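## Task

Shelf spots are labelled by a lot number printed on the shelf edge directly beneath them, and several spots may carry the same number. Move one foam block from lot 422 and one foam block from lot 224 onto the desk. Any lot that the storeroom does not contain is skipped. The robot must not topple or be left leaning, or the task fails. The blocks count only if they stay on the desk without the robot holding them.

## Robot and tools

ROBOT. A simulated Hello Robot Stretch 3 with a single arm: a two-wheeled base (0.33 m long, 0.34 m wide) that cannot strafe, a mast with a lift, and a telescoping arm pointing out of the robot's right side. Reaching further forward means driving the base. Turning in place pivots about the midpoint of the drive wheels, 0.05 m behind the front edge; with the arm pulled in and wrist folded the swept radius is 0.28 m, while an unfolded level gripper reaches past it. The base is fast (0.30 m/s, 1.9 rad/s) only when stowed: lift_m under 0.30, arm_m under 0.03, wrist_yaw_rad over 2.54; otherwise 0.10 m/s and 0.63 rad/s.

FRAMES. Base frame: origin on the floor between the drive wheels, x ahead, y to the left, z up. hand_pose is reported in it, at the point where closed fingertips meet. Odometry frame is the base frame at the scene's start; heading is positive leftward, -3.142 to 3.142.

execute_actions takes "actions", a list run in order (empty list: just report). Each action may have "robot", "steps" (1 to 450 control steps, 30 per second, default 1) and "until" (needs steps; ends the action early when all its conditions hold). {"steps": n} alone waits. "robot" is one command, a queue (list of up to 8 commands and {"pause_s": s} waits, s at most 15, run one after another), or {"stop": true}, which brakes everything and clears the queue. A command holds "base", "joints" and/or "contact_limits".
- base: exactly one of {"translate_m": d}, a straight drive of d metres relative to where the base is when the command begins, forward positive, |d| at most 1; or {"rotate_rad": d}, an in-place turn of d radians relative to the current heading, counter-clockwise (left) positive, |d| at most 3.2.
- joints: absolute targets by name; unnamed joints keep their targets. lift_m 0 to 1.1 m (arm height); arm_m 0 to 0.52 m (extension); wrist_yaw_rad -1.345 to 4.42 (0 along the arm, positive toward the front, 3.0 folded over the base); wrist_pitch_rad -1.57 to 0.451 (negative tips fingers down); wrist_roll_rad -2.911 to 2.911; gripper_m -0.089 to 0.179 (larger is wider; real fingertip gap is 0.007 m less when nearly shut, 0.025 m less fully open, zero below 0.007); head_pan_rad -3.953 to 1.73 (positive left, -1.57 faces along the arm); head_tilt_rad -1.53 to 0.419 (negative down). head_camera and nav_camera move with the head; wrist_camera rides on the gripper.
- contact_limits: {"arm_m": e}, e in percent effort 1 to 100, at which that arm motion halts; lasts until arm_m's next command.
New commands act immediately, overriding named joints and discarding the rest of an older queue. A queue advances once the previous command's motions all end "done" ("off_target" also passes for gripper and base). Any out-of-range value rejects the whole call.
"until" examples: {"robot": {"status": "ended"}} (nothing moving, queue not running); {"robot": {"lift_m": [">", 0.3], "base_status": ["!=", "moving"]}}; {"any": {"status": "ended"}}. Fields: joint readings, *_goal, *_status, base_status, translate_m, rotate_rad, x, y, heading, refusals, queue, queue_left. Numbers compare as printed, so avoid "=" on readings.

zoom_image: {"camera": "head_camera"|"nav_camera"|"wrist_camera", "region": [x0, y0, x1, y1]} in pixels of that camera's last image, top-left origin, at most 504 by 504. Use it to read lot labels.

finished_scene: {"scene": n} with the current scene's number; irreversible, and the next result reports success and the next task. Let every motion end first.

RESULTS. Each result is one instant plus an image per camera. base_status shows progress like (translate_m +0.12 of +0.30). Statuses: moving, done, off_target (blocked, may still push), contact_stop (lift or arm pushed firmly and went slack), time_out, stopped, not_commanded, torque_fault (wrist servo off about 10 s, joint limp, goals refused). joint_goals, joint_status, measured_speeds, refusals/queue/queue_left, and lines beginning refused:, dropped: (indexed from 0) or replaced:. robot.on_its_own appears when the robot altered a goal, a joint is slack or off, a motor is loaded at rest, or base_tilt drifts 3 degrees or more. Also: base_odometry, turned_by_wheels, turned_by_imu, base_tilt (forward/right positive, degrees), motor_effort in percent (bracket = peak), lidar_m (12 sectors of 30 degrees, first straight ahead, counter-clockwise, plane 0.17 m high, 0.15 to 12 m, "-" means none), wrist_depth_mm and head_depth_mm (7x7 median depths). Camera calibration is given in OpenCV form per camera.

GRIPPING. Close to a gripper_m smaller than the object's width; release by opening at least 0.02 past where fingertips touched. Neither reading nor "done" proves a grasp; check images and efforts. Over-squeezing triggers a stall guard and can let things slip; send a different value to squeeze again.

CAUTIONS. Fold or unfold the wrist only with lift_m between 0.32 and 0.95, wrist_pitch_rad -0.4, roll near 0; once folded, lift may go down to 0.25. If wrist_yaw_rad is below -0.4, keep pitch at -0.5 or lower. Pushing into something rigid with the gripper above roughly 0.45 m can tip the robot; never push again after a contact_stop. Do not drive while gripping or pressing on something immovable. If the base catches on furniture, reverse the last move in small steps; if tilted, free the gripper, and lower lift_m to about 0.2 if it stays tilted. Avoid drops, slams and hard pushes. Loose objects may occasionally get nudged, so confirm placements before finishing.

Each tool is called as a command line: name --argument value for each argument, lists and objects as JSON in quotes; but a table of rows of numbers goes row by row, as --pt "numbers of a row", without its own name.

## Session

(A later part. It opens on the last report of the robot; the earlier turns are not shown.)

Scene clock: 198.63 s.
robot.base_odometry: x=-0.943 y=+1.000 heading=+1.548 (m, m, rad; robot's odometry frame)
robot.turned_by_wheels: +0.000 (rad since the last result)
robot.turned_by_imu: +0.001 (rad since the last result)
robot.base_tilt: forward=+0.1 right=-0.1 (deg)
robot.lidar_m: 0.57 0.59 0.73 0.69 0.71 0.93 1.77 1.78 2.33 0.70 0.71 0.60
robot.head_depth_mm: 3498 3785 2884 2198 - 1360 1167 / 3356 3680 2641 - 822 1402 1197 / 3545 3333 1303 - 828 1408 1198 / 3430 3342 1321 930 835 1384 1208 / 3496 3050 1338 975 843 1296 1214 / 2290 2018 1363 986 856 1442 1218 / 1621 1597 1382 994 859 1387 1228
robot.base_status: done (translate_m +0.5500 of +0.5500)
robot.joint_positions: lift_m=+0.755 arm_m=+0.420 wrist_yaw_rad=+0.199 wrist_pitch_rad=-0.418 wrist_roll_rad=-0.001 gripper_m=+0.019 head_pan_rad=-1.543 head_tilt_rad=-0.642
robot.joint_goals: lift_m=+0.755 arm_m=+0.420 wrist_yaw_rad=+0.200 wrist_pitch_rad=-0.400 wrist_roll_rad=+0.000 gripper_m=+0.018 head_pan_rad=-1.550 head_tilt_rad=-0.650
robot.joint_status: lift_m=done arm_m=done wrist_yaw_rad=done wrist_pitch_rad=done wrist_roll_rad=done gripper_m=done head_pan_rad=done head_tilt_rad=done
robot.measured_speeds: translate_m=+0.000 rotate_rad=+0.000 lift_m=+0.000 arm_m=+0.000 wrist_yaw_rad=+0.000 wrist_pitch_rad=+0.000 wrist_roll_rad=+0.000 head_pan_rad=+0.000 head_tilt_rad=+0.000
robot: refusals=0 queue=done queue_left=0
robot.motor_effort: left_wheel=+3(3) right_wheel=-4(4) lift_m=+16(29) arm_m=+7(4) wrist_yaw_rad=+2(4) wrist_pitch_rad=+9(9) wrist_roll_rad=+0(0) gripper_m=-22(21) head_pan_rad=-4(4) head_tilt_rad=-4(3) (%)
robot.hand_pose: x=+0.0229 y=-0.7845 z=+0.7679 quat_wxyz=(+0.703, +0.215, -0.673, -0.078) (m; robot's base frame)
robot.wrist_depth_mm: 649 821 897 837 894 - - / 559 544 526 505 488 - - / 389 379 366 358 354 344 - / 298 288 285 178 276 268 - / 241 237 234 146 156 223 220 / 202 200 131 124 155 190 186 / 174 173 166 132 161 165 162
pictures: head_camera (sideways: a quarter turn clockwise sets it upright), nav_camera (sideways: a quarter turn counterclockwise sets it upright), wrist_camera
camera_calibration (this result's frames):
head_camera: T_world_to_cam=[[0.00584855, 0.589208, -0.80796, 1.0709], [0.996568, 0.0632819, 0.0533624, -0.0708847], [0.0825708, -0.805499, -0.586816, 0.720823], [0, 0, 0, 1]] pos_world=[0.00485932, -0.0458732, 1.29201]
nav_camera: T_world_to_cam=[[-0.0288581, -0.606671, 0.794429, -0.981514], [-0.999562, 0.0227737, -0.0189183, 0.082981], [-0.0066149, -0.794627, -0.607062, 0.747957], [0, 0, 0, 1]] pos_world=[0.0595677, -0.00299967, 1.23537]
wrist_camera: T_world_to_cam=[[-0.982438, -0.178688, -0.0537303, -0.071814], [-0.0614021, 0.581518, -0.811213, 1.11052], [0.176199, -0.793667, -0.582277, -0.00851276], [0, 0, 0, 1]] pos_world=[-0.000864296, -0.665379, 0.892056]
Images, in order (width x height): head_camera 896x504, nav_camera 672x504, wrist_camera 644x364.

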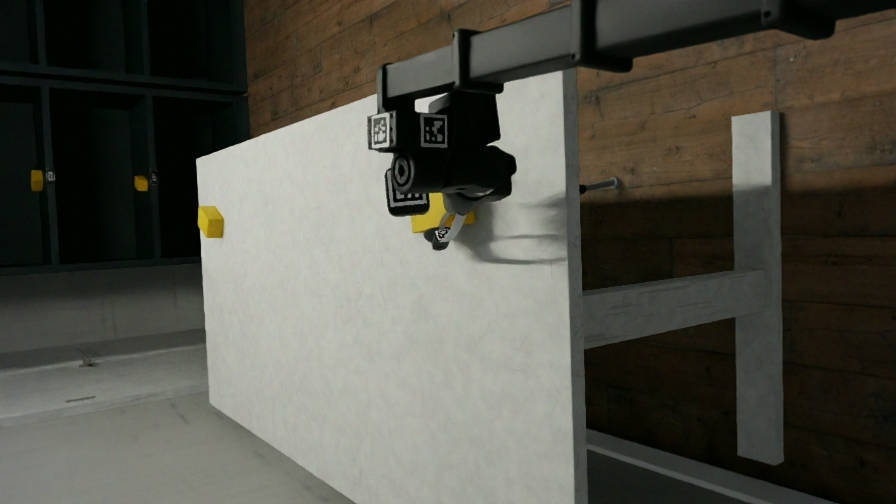

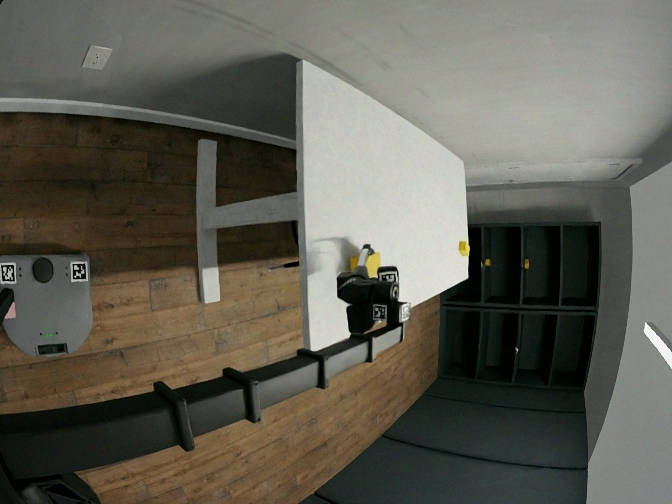

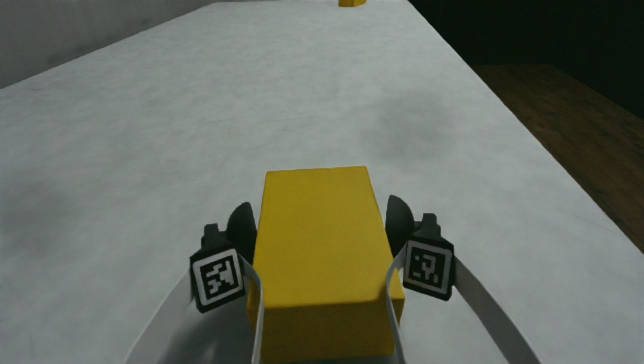

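execute_actions --actions '[{"robot": [{"joints": {"lift_m": 0.741}}, {"joints": {"gripper_m": 0.13}}, {"joints": {"lift_m": 0.8}}], "steps": 200, "until": {"robot": {"status": "ended"}}}]'

Scene clock: 202.53 s.
robot.base_odometry: x=-0.943 y=+1.000 heading=+1.548 (m, m, rad; robot's odometry frame)
robot.turned_by_wheels: +0.000 (rad since the last result)
robot.turned_by_imu: +0.000 (rad since the last result)
robot.base_tilt: forward=+0.2 right=-0.2 (deg)
robot.lidar_m: 0.57 0.58 0.73 0.69 0.71 0.93 1.77 1.77 2.33 0.70 0.71 0.60
robot.head_depth_mm: 3541 3750 2889 - 1549 1391 1187 / 3363 3667 3075 879 820 1400 1190 / 3519 3364 1377 881 827 1412 1203 / 3465 3338 1316 934 835 1393 1206 / 3466 3057 1340 977 844 1294 1211 / 2284 2039 1361 989 849 1438 1219 / 1617 1583 1385 996 859 1384 1235
robot.base_status: done (translate_m +0.5500 of +0.5500)
robot.joint_positions: lift_m=+0.800 arm_m=+0.420 wrist_yaw_rad=+0.199 wrist_pitch_rad=-0.417 wrist_roll_rad=-0.001 gripper_m=+0.130 head_pan_rad=-1.543 head_tilt_rad=-0.642
robot.joint_goals: lift_m=+0.800 arm_m=+0.420 wrist_yaw_rad=+0.200 wrist_pitch_rad=-0.400 wrist_roll_rad=+0.000 gripper_m=+0.130 head_pan_rad=-1.550 head_tilt_rad=-0.650
robot.joint_status: lift_m=done arm_m=done wrist_yaw_rad=done wrist_pitch_rad=done wrist_roll_rad=done gripper_m=done head_pan_rad=done head_tilt_rad=done
robot.measured_speeds: translate_m=+0.000 rotate_rad=+0.000 lift_m=+0.000 arm_m=+0.000 wrist_yaw_rad=+0.000 wrist_pitch_rad=+0.000 wrist_roll_rad=+0.000 head_pan_rad=+0.000 head_tilt_rad=+0.000
robot: refusals=0 queue=done queue_left=0
robot.motor_effort: left_wheel=+4(3) right_wheel=-4(4) lift_m=+26(27) arm_m=+7(7) wrist_yaw_rad=+2(1) wrist_pitch_rad=+8(9) wrist_roll_rad=+0(0) gripper_m=+1(93) head_pan_rad=-4(4) head_tilt_rad=-3(3) (%)
robot.hand_pose: x=+0.0229 y=-0.7847 z=+0.8126 quat_wxyz=(+0.703, +0.215, -0.673, -0.077) (m; robot's base frame)
robot.wrist_depth_mm: 657 920 - - - - - / 644 703 662 650 620 - - / 494 482 469 459 449 - - / 379 366 363 359 352 357 - / 308 306 296 291 286 291 - / 255 - 250 194 242 233 254 / 221 217 216 168 206 208 206
pictures: head_camera (sideways: a quarter turn clockwise sets it upright), nav_camera (sideways: a quarter turn counterclockwise sets it upright), wrist_camera
camera_calibration (this result's frames):
head_camera: T_world_to_cam=[[0.00584869, 0.589208, -0.80796, 1.0709], [0.996568, 0.0632817, 0.0533624, -0.0708847], [0.0825706, -0.805499, -0.586816, 0.720823], [0, 0, 0, 1]] pos_world=[0.00485931, -0.0458732, 1.29201]
nav_camera: T_world_to_cam=[[-0.0288582, -0.606671, 0.794429, -0.981514], [-0.999562, 0.022774, -0.0189183, 0.082981], [-0.00661509, -0.794627, -0.607062, 0.747957], [0, 0, 0, 1]] pos_world=[0.0595677, -0.00299968, 1.23537]
wrist_camera: T_world_to_cam=[[-0.982421, -0.178773, -0.0537612, -0.0694508], [-0.0611427, 0.580234, -0.812151, 1.14665], [0.176385, -0.794587, -0.580965, 0.015552], [0, 0, 0, 1]] pos_world=[-0.000863736, -0.665384, 0.936554]
Images, in order (width x height): head_camera 896x504, nav_camera 672x504, wrist_camera 644x364.

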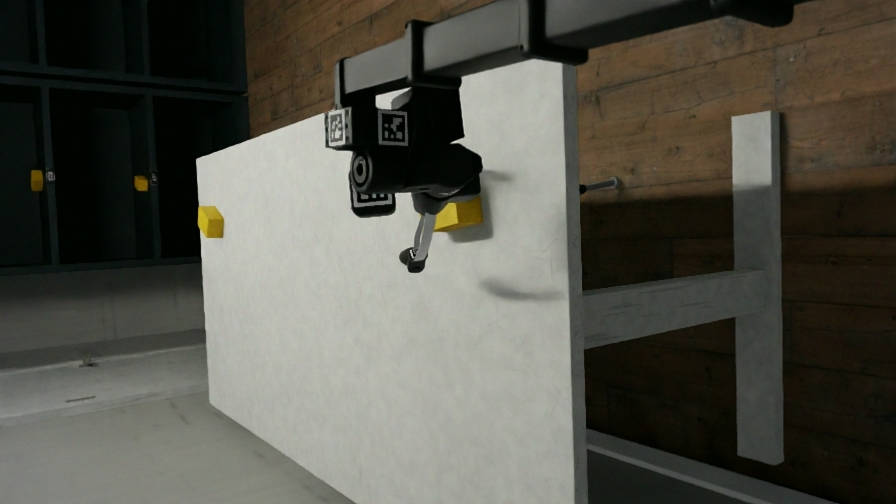

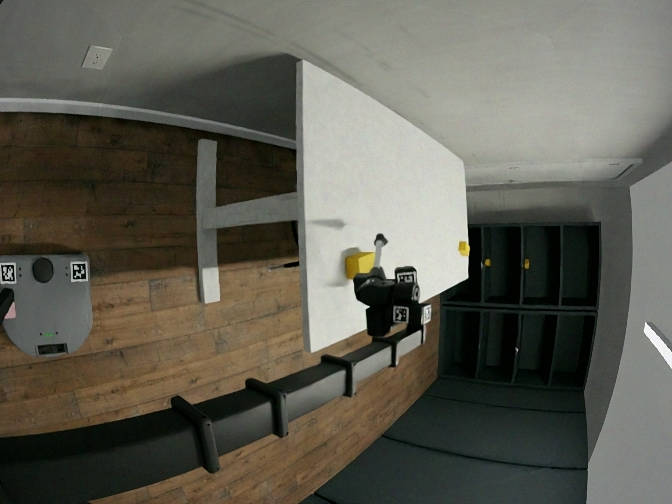

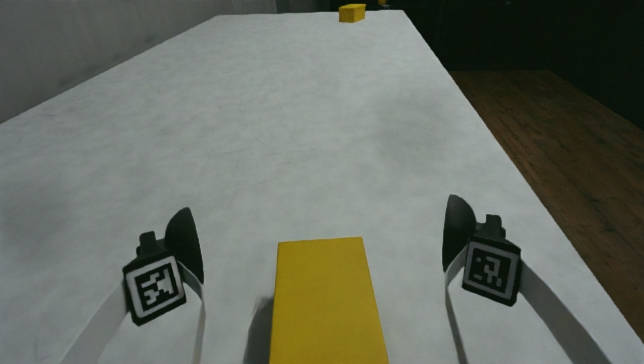

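zoom_image --camera "head_camera" --region '[170, 140, 290, 280]'

Region (170, 140, 290, 280) of head_camera's 896x504 image, scaled by 3.600, with more detail than that image has; it fills the left 432 columns of this view, and the rest is white.

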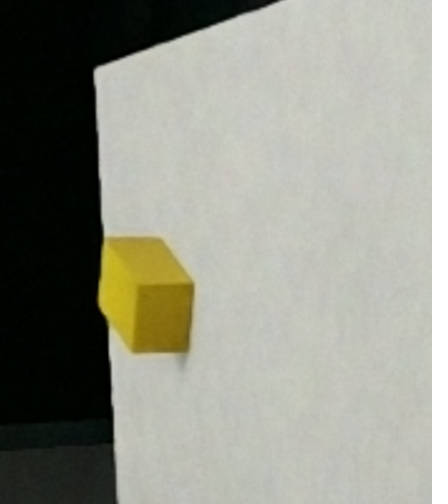

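Both blocks are resting well inside the desk's edges.

finished_scene --scene 1

The scene is finished: the task was done.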